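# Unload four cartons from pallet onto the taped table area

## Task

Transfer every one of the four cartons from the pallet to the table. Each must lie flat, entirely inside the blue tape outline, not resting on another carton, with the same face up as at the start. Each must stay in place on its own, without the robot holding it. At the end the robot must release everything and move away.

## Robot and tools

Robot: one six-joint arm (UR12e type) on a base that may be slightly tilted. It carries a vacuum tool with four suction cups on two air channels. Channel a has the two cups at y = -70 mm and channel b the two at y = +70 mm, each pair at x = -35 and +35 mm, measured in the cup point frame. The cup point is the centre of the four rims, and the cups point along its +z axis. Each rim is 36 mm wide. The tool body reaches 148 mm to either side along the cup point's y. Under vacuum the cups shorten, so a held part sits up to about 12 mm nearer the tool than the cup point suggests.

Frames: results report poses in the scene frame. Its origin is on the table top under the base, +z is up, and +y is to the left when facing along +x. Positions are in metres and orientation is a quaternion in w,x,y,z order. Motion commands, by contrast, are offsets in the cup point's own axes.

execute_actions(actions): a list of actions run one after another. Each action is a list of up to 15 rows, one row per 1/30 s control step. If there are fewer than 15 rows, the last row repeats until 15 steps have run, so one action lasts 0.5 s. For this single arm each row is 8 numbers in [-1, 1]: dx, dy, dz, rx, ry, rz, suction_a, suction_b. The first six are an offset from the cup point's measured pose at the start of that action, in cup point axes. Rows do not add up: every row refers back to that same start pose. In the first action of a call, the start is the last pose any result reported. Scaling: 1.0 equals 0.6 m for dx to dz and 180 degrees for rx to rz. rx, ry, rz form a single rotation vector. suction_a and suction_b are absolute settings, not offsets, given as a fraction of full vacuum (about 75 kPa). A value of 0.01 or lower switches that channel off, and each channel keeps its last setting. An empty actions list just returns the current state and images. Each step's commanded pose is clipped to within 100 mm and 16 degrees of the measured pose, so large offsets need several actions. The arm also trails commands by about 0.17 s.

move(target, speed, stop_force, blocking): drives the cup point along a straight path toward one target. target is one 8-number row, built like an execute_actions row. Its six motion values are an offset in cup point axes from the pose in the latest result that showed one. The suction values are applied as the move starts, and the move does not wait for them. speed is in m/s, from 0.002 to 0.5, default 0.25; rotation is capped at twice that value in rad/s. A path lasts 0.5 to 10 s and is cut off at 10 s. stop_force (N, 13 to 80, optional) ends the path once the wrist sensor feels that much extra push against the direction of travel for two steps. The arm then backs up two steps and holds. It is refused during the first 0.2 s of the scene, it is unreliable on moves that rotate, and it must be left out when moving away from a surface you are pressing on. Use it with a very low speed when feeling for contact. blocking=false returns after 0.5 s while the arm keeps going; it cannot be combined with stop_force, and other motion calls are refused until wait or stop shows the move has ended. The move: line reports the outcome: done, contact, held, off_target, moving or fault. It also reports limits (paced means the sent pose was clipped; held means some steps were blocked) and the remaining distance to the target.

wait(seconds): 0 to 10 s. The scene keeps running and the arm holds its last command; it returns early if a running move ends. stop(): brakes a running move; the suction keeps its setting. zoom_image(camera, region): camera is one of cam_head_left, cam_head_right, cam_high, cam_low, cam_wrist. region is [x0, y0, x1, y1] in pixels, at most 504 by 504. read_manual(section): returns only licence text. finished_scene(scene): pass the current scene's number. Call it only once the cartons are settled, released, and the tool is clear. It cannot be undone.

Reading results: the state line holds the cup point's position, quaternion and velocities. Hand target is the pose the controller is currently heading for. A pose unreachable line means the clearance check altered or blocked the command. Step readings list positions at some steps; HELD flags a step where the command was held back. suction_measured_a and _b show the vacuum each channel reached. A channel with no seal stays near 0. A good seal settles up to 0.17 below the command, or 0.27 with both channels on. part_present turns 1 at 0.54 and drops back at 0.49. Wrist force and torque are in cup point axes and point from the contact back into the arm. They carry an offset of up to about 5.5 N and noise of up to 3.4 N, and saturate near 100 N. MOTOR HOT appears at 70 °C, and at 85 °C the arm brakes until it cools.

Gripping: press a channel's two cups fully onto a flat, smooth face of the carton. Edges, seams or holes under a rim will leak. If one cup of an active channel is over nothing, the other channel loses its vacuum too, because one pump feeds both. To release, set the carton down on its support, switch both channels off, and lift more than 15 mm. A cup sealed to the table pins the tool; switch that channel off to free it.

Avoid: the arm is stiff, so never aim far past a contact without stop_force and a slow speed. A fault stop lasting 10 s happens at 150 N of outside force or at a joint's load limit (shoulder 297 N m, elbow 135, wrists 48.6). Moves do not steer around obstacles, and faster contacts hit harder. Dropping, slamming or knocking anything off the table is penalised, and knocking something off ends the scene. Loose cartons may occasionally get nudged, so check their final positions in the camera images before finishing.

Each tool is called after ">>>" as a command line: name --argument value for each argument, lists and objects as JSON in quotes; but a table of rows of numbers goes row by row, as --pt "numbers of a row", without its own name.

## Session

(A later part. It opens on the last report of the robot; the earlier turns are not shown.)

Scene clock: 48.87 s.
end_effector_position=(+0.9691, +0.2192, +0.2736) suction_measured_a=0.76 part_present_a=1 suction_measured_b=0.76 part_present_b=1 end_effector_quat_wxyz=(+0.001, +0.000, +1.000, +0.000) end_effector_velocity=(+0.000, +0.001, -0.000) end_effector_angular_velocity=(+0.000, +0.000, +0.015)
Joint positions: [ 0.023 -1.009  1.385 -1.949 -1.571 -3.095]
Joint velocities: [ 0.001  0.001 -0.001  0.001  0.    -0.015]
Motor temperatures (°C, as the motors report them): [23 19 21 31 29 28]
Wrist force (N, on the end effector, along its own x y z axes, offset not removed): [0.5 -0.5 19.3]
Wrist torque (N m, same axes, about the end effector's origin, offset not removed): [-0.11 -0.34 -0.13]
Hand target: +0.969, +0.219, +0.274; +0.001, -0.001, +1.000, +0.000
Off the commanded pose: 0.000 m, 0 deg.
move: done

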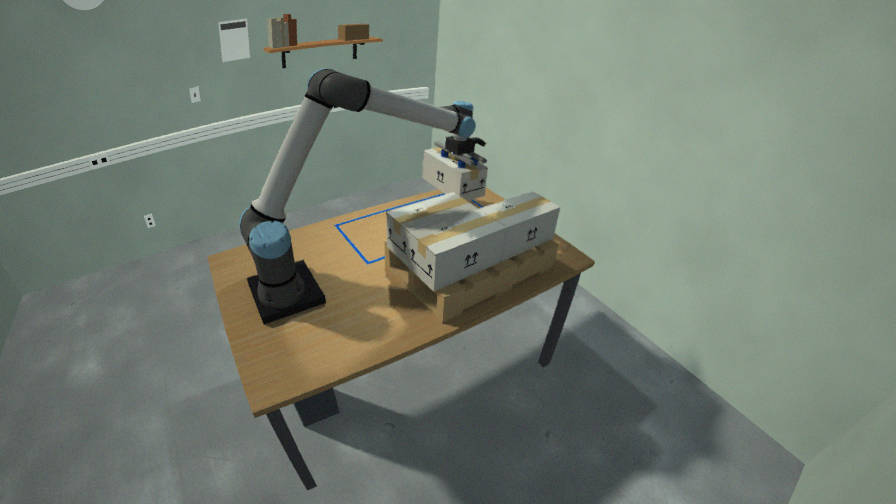

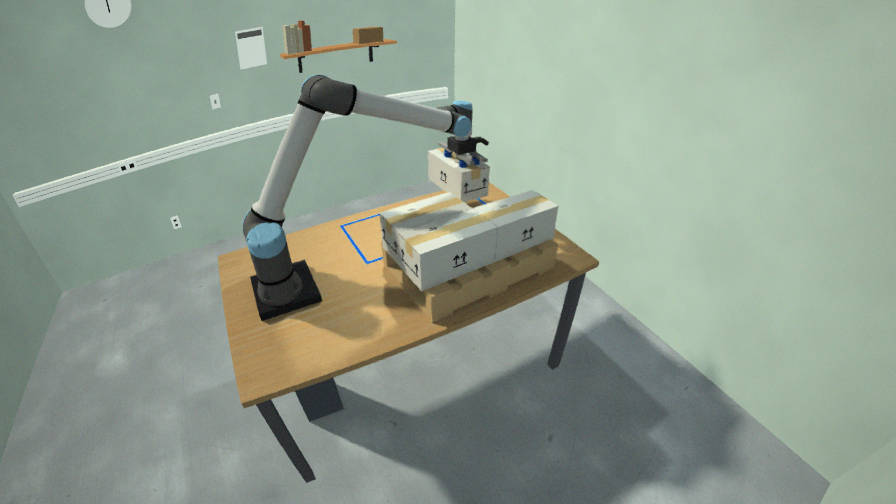

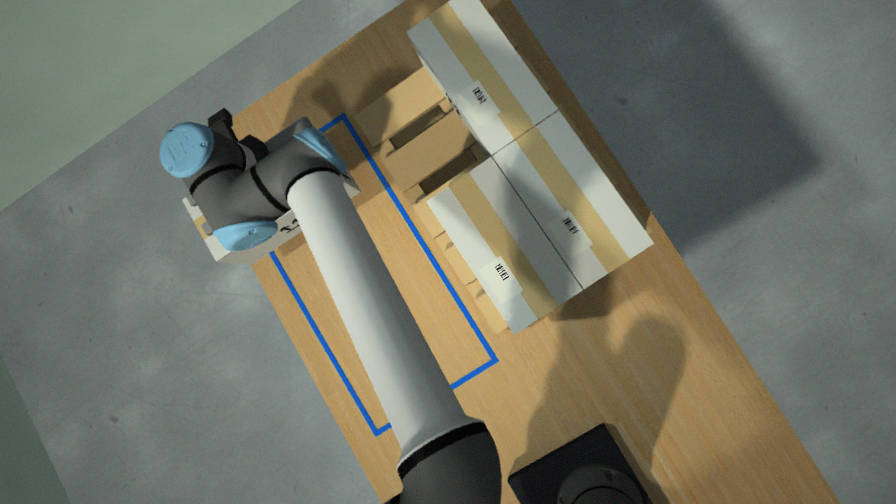

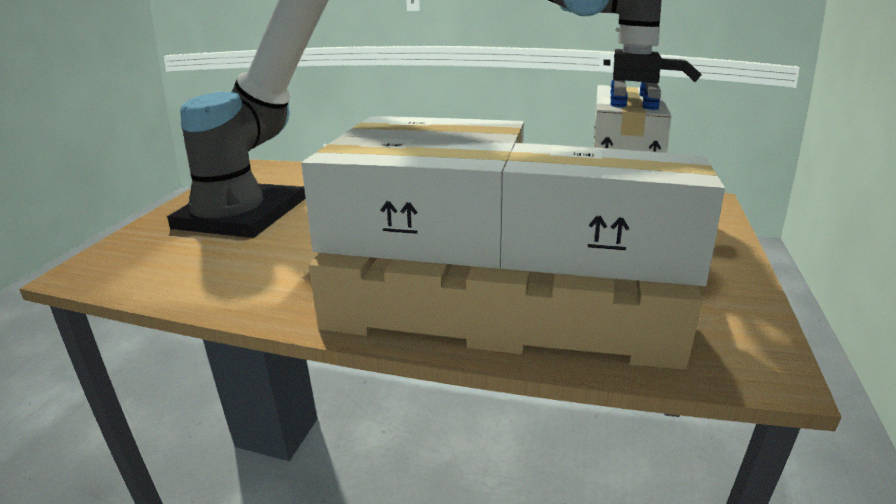

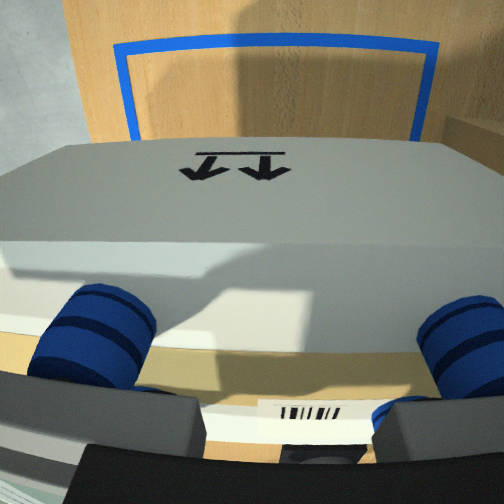

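>>> move --target '[-0.02,-0.025,0.19,0,0,0,1,1]'

Scene clock: 53.90 s.
end_effector_position=(+0.9811, +0.2043, +0.1600) suction_measured_a=0.76 part_present_a=1 suction_measured_b=0.76 part_present_b=1 end_effector_quat_wxyz=(+0.001, +0.000, +1.000, +0.000) end_effector_velocity=(+0.001, +0.001, -0.003) end_effector_angular_velocity=(+0.000, -0.000, +0.002)
Joint positions: [ 0.007 -0.913  1.446 -2.105 -1.571 -3.11 ]
Joint velocities: [ 0.001  0.003 -0.    -0.003  0.    -0.   ]
Motor temperatures (°C, as the motors report them): [23 19 21 31 29 28]
Wrist force (N, on the end effector, along its own x y z axes, offset not removed): [2.4 0.6 21.3]
Wrist torque (N m, same axes, about the end effector's origin, offset not removed): [0.08 -0.61 0.07]
Hand target: +0.981, +0.204, +0.160; +0.001, +0.000, +1.000, +0.000
Off the commanded pose: 0.000 m, 0 deg.
move: done

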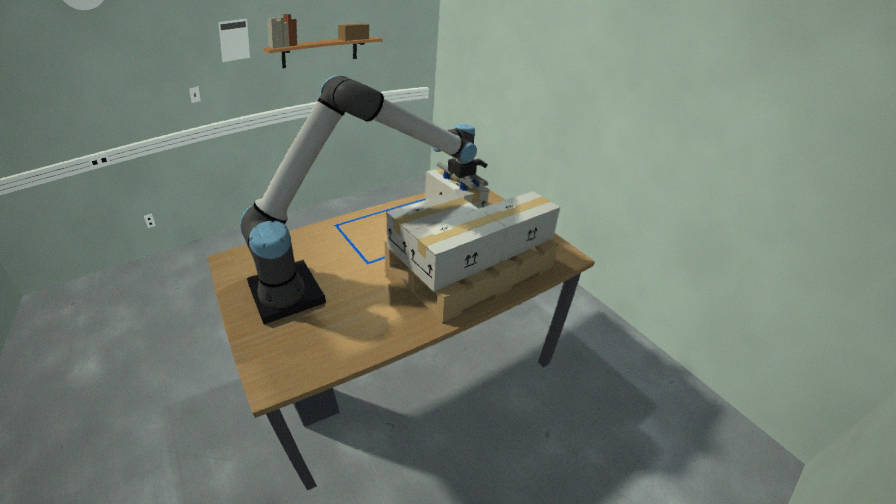

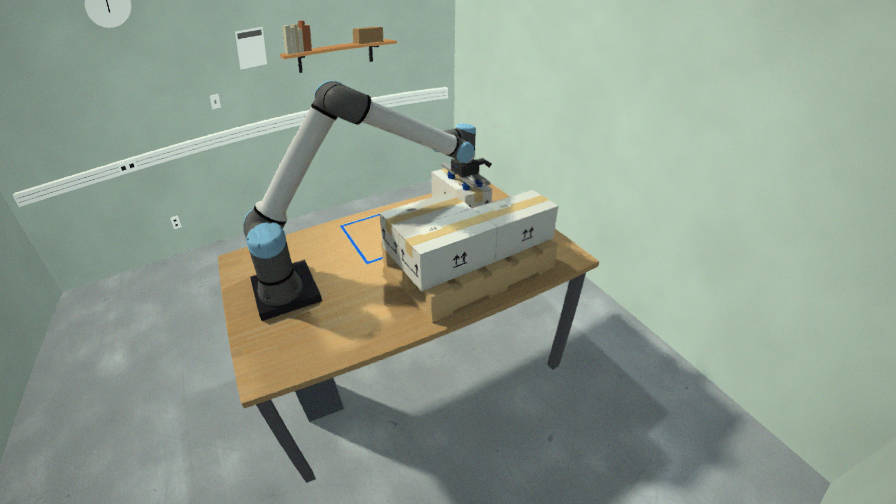

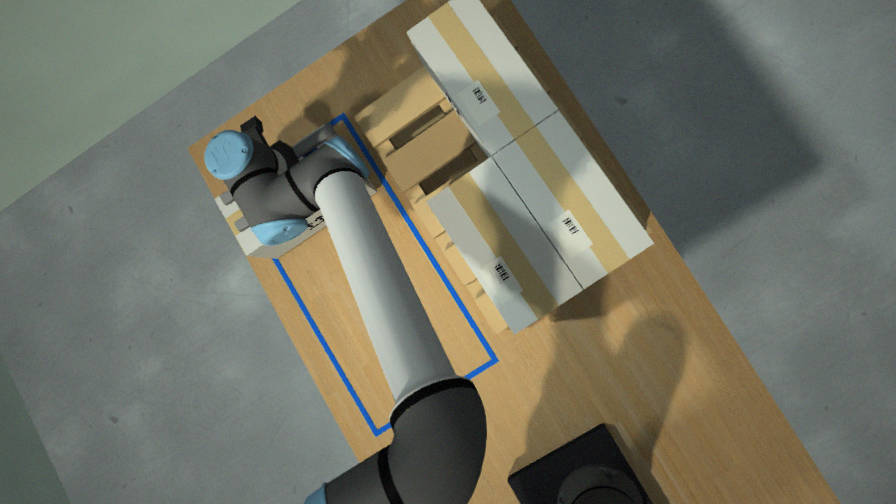

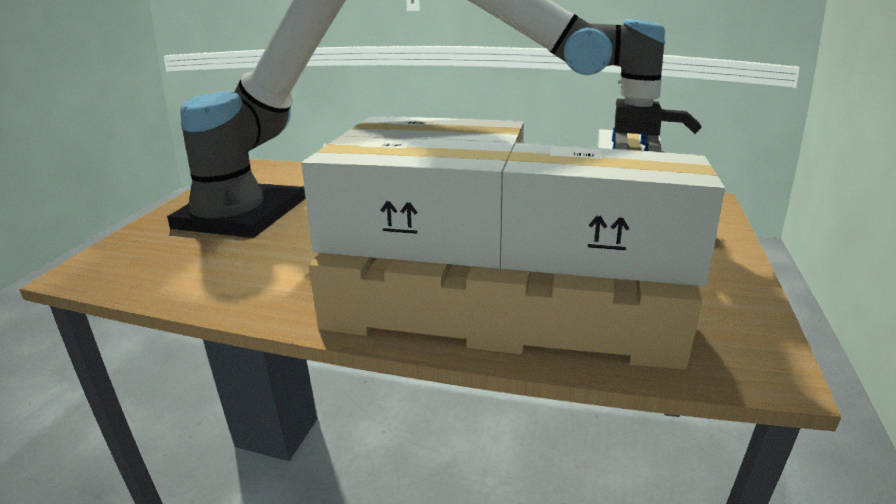

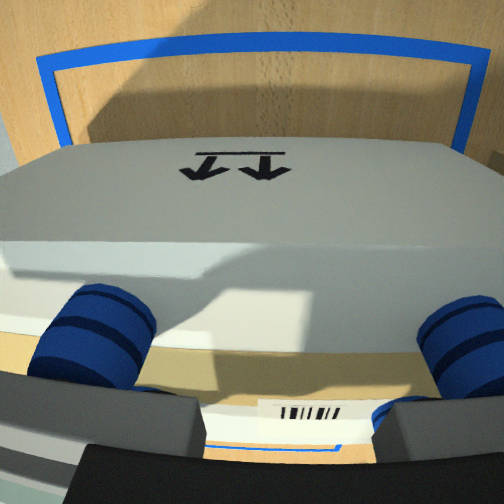

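>>> move --target '[-0.056,-0.01,0.008,0,0,0,1,1]' --speed 0.15

>>> move --target '[0,0,0.04,0,0,0,1,1]' --speed 0.01 --stop_force 14

Scene clock: 64.37 s.
end_effector_position=(+1.0144, +0.1984, +0.1553) suction_measured_a=0.76 part_present_a=1 suction_measured_b=0.76 part_present_b=1 end_effector_quat_wxyz=(+0.001, +0.000, +1.000, +0.000) end_effector_velocity=(+0.002, -0.000, -0.001) end_effector_angular_velocity=(+0.000, +0.001, +0.000)
Joint positions: [ 0.001 -0.864  1.367 -2.076 -1.571 -3.117]
Joint velocities: [-0.     0.004 -0.006  0.003  0.    -0.001]
Motor temperatures (°C, as the motors report them): [23 19 21 31 29 28]
Wrist force (N, on the end effector, along its own x y z axes, offset not removed): [3.1 -0.8 20.4]
Wrist torque (N m, same axes, about the end effector's origin, offset not removed): [-0.17 -0.64 0.06]
Hand target: +1.015, +0.198, +0.155; +0.001, +0.000, +1.000, +0.000
Off the commanded pose: 0.000 m, 0 deg.
move: done

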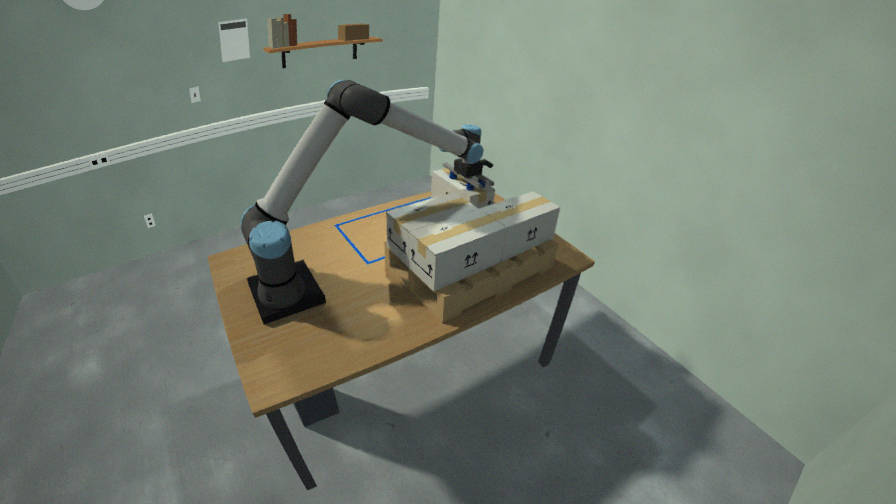

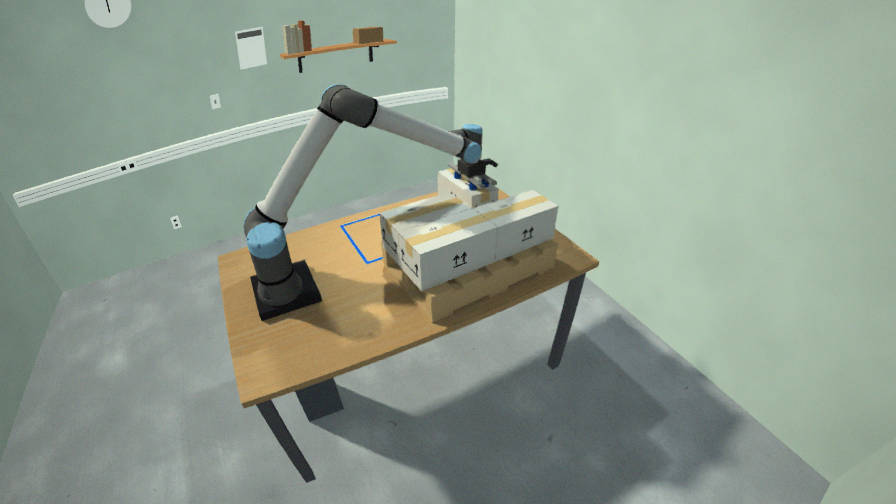

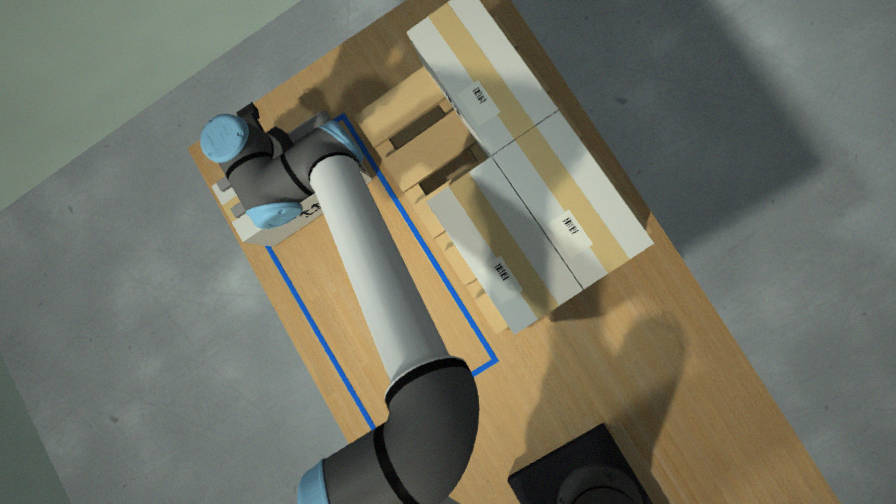

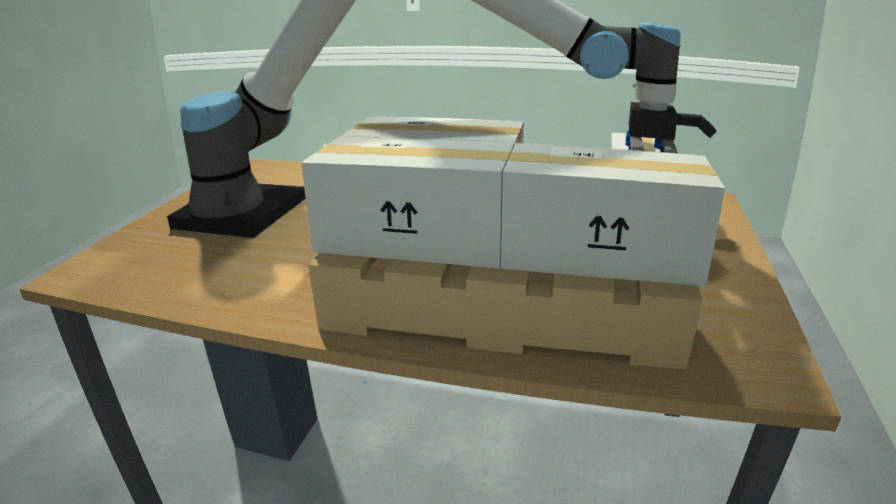

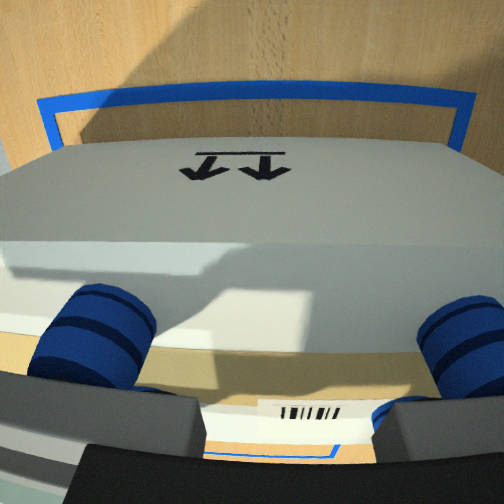

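Scene clock: 65.80 s.
end_effector_position=(+1.0145, +0.1984, +0.1449) suction_measured_a=0.76 part_present_a=1 suction_measured_b=0.76 part_present_b=1 end_effector_quat_wxyz=(+0.001, +0.000, +1.000, +0.000) end_effector_velocity=(-0.001, -0.001, +0.001) end_effector_angular_velocity=(-0.001, +0.004, -0.001)
Joint positions: [ 0.001 -0.855  1.373 -2.09  -1.571 -3.117]
Joint velocities: [-0.001 -0.002 -0.     0.006 -0.001  0.   ]
Motor temperatures (°C, as the motors report them): [23 19 21 31 29 28]
Wrist force (N, on the end effector, along its own x y z axes, offset not removed): [-6.1 -0.3 -12.4]
Wrist torque (N m, same axes, about the end effector's origin, offset not removed): [0.65 -0.75 -0.06]
Hand target: +1.014, +0.198, +0.145; +0.001, +0.000, +1.000, +0.000
Off the commanded pose: 0.014 m, 0 deg.
move: contact

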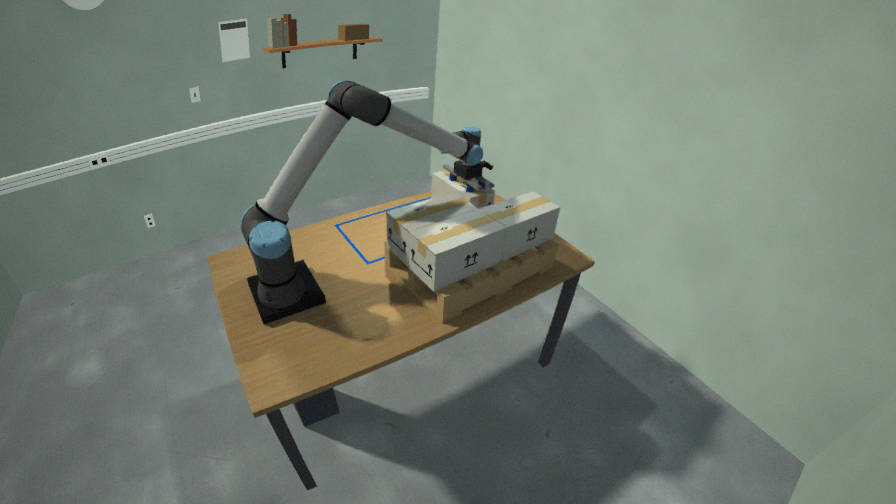

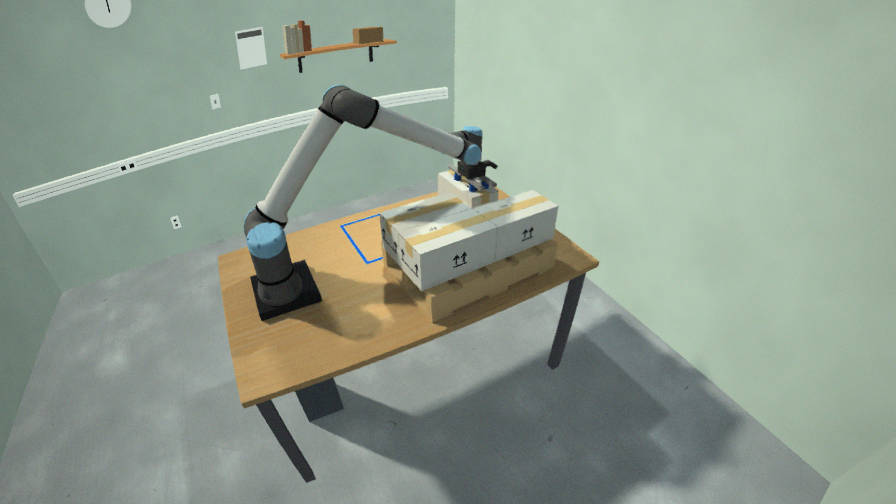

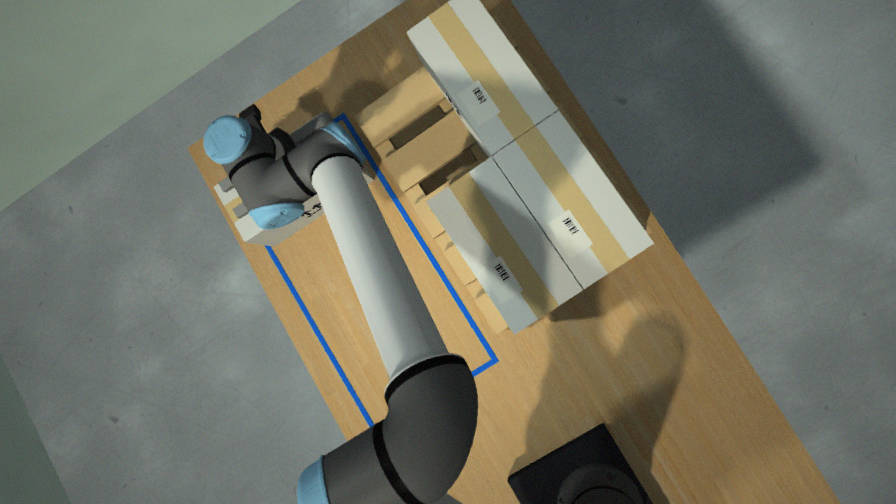

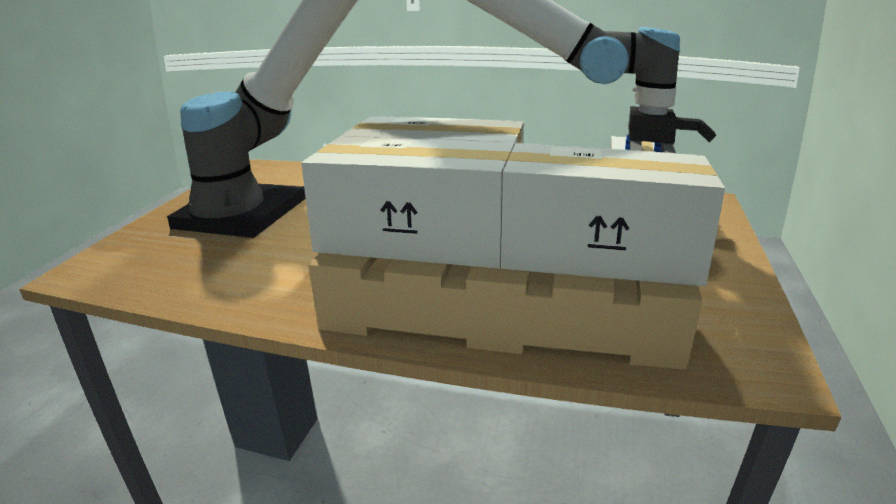

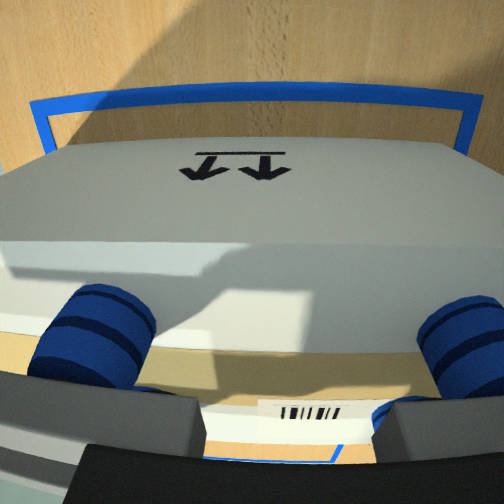

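>>> execute_actions --actions '[[[0,0,-0.002,0,0,0,0,0]]]'

>>> move --target '[0,0,-0.28,0,0,0,0,0]' --speed 0.4

>>> move --target '[0.204,-0.789,0,0,0,0.493,0,0]' --speed 0.5

Scene clock: 77.67 s.
end_effector_position=(+1.0146, +0.1984, +0.1464) suction_measured_a=0.01 part_present_a=0 suction_measured_b=0.01 part_present_b=0 end_effector_quat_wxyz=(+0.001, +0.000, +1.000, +0.000) end_effector_velocity=(-0.000, -0.000, -0.001) end_effector_angular_velocity=(-0.000, +0.002, -0.000)
Joint positions: [ 0.001 -0.856  1.372 -2.089 -1.571 -3.117]
Joint velocities: [-0.     0.001  0.     0.    -0.     0.   ]
Motor temperatures (°C, as the motors report them): [23 19 21 31 29 28]
Wrist force (N, on the end effector, along its own x y z axes, offset not removed): [3.1 -3.4 -49.2]
Wrist torque (N m, same axes, about the end effector's origin, offset not removed): [-0.50 -0.15 0.00]
Hand target: +1.014, +0.198, +0.146; +0.001, +0.000, +1.000, +0.000
Off the commanded pose: 0.000 m, 0 deg.
Step readings (end_effector_position):
0: (+1.0145, +0.1984, +0.1455)
1: (+1.0145, +0.1984, +0.1455)
2: (+1.0145, +0.1984, +0.1456)
4: (+1.0148, +0.1984, +0.1464)
8: (+1.0148, +0.1984, +0.1466)
15: end_effector_position above

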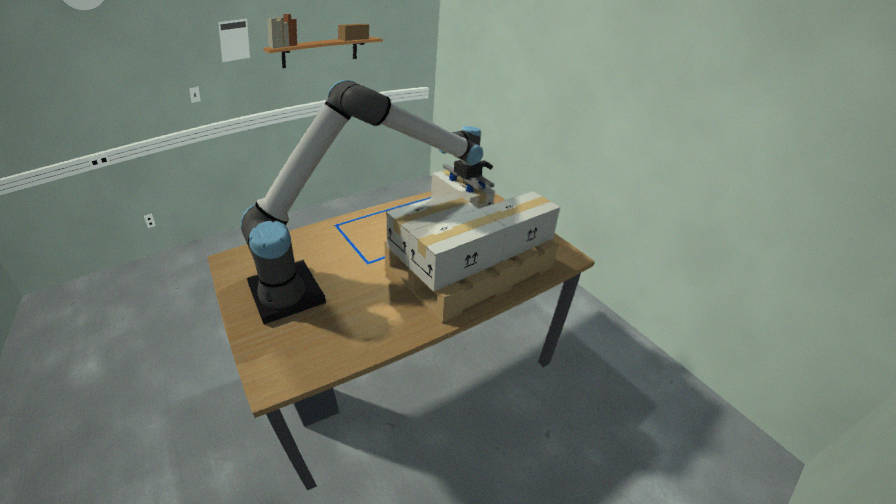

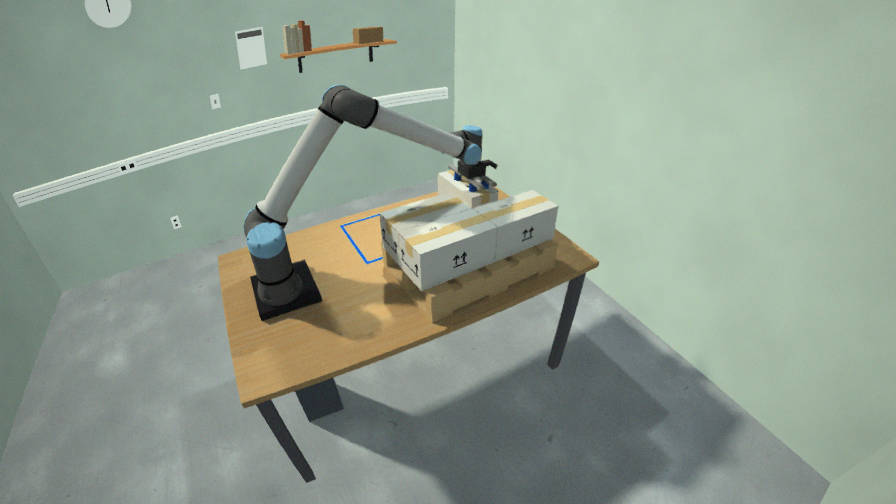

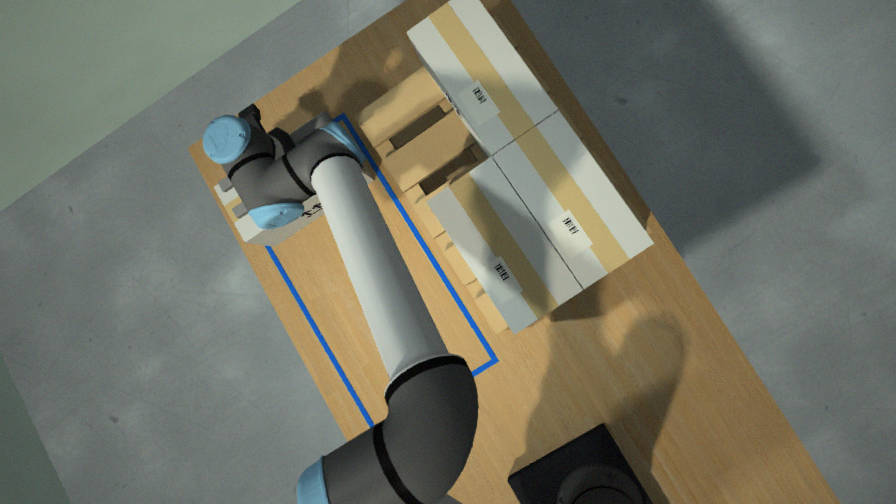

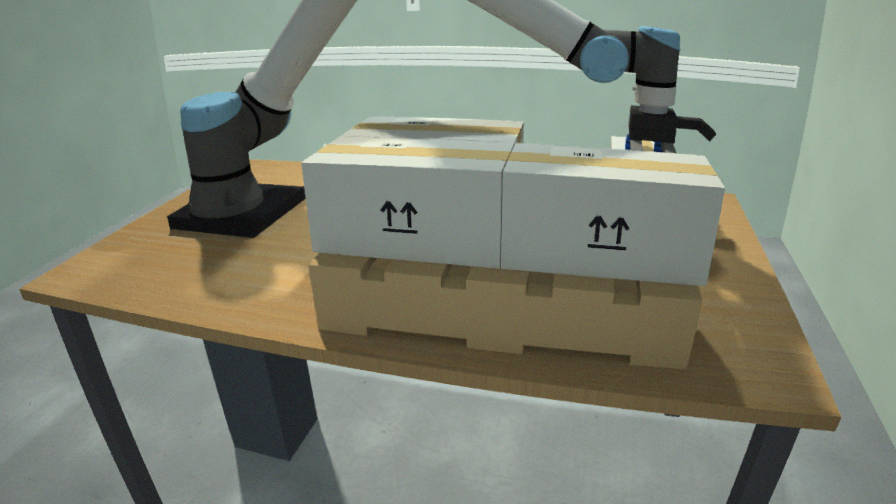

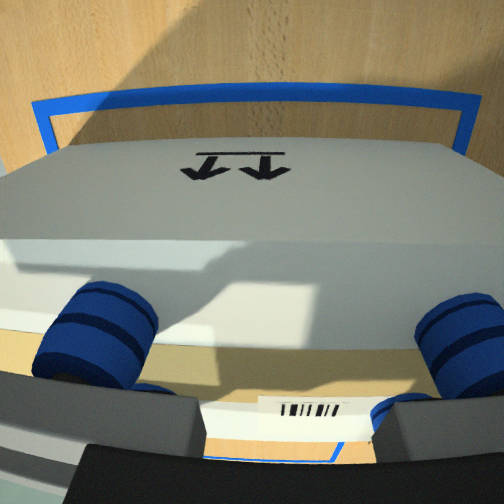

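Scene clock: 78.87 s.
end_effector_position=(+1.0143, +0.1983, +0.3140) suction_measured_a=0.01 part_present_a=0 suction_measured_b=0.01 part_present_b=0 end_effector_quat_wxyz=(+0.001, +0.000, +1.000, +0.000) end_effector_velocity=(+0.000, +0.000, +0.003) end_effector_angular_velocity=(-0.001, +0.001, +0.000)
Joint positions: [ 0.001 -0.966  1.241 -1.848 -1.571 -3.117]
Joint velocities: [ 0.    -0.001 -0.003  0.005 -0.001  0.   ]
Motor temperatures (°C, as the motors report them): [23 19 21 31 29 28]
Wrist force (N, on the end effector, along its own x y z axes, offset not removed): [2.0 0.7 -2.3]
Wrist torque (N m, same axes, about the end effector's origin, offset not removed): [0.01 -0.30 0.21]
Hand target: +1.014, +0.198, +0.314; +0.001, +0.000, +1.000, +0.000
Off the commanded pose: 0.000 m, 0 deg.
move: done

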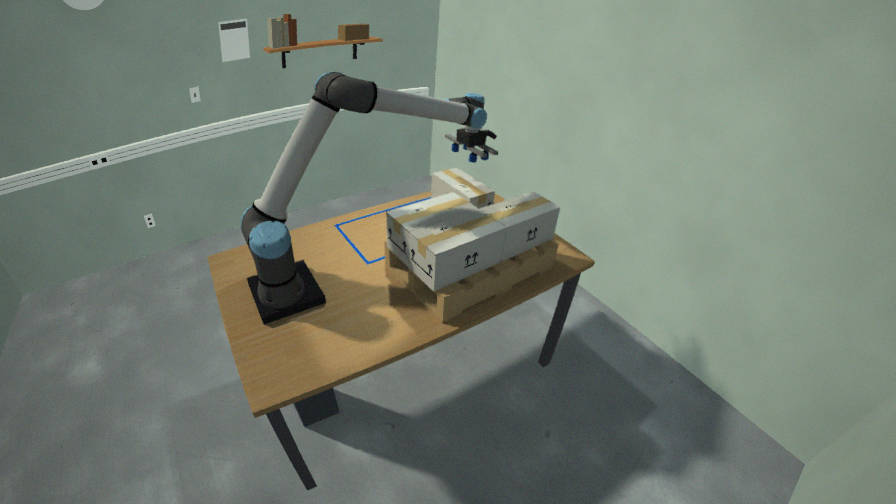

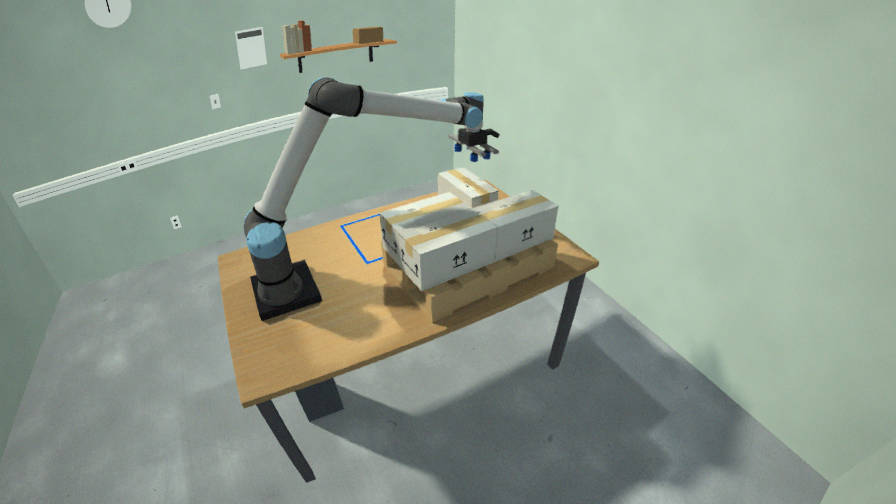

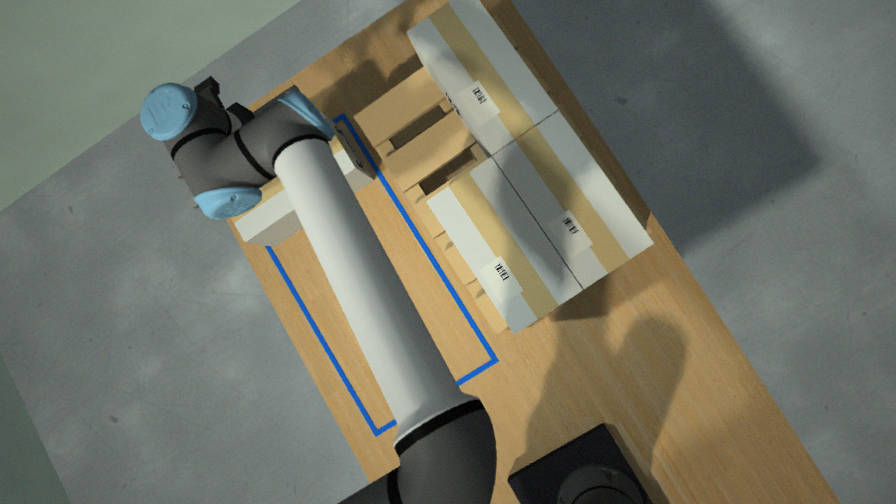

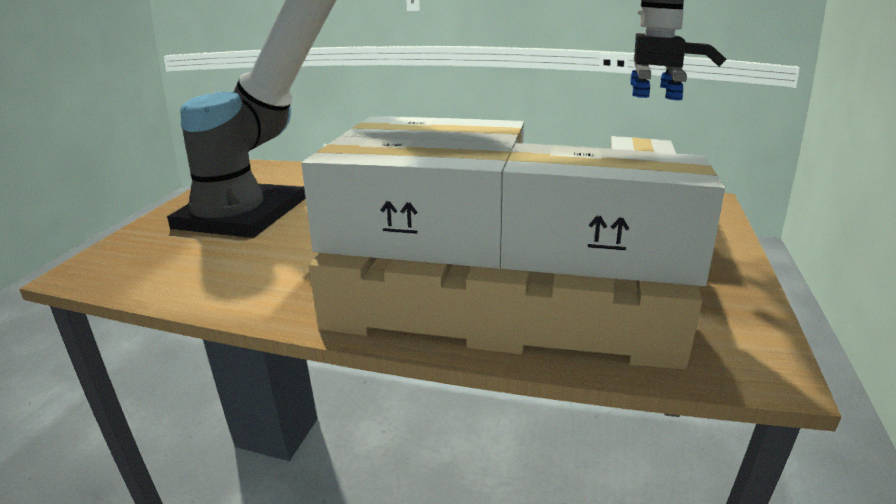

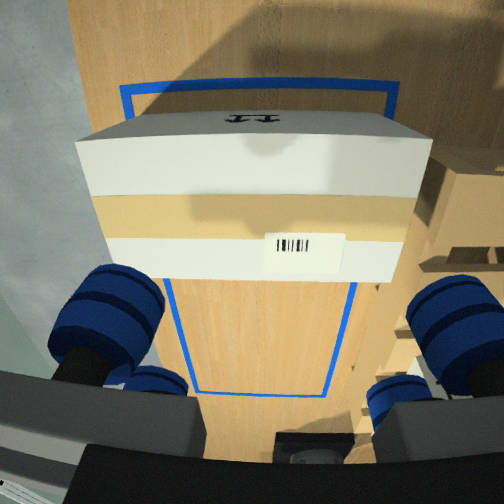

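Scene clock: 81.20 s.
end_effector_position=(+0.8917, -0.2745, +0.3135) suction_measured_a=0.01 part_present_a=0 suction_measured_b=0.01 part_present_b=0 end_effector_quat_wxyz=(+0.001, +0.699, +0.715, +0.001) end_effector_velocity=(-0.000, -0.001, +0.001) end_effector_angular_velocity=(-0.001, -0.000, -0.007)
Joint positions: [-0.51  -1.128  1.495 -1.94  -1.57  -2.08 ]
Joint velocities: [-0.001 -0.001 -0.     0.    -0.     0.006]
Motor temperatures (°C, as the motors report them): [23 19 21 31 29 28]
Wrist force (N, on the end effector, along its own x y z axes, offset not removed): [0.9 -1.2 1.6]
Wrist torque (N m, same axes, about the end effector's origin, offset not removed): [-0.18 -0.19 0.15]
Hand target: +0.892, -0.275, +0.314; +0.001, +0.699, +0.715, +0.001
Off the commanded pose: 0.001 m, 0 deg.
move: done

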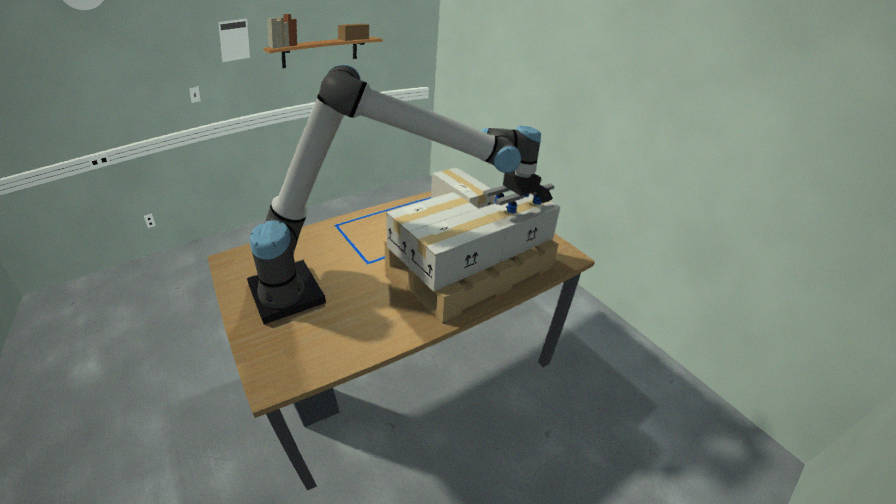

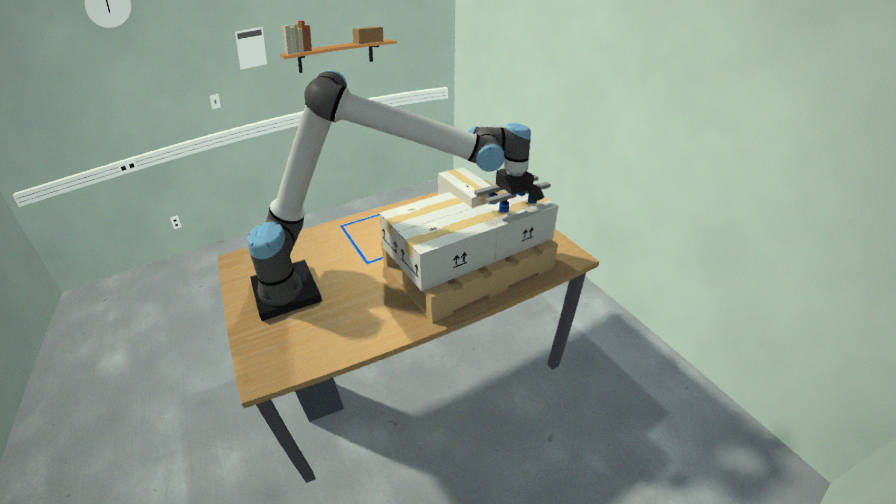

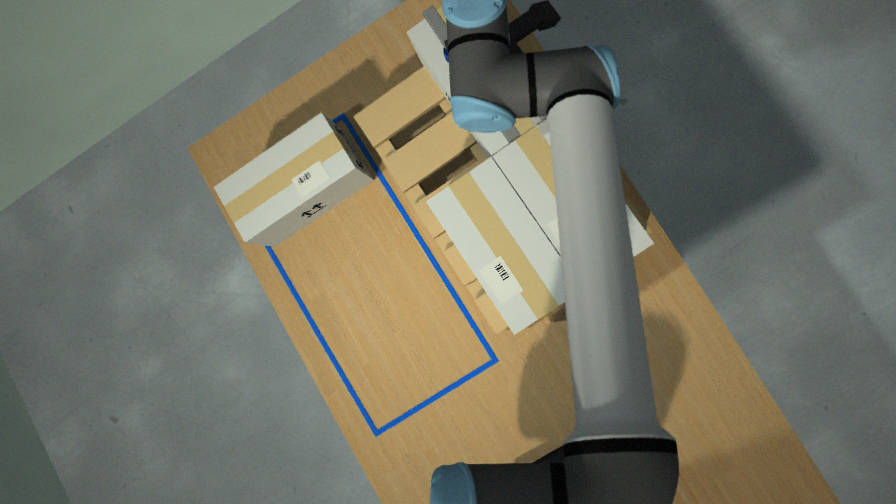

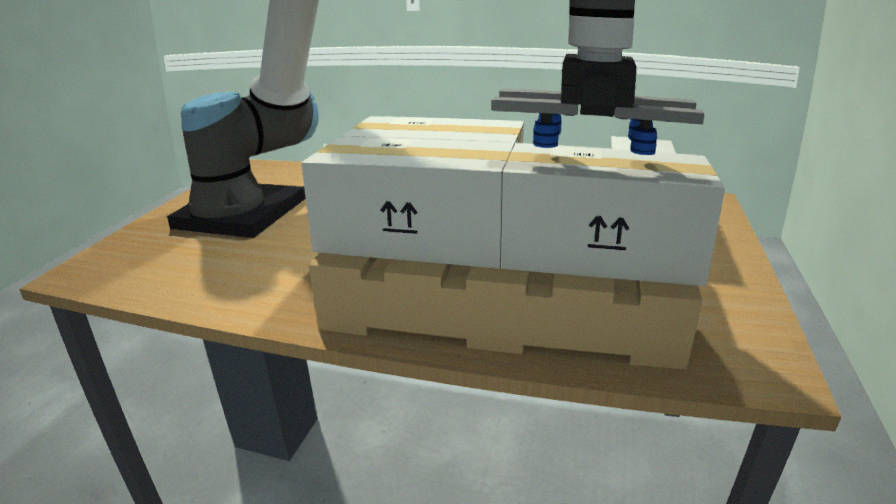

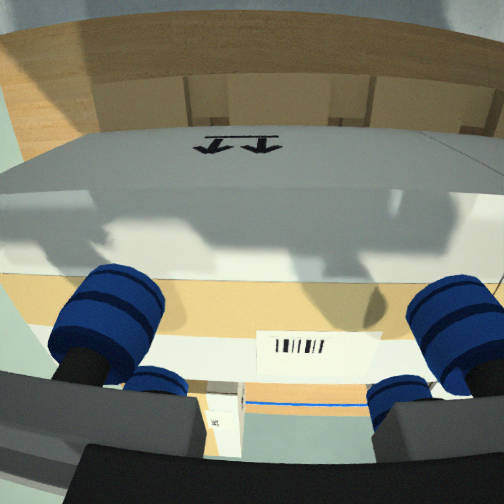

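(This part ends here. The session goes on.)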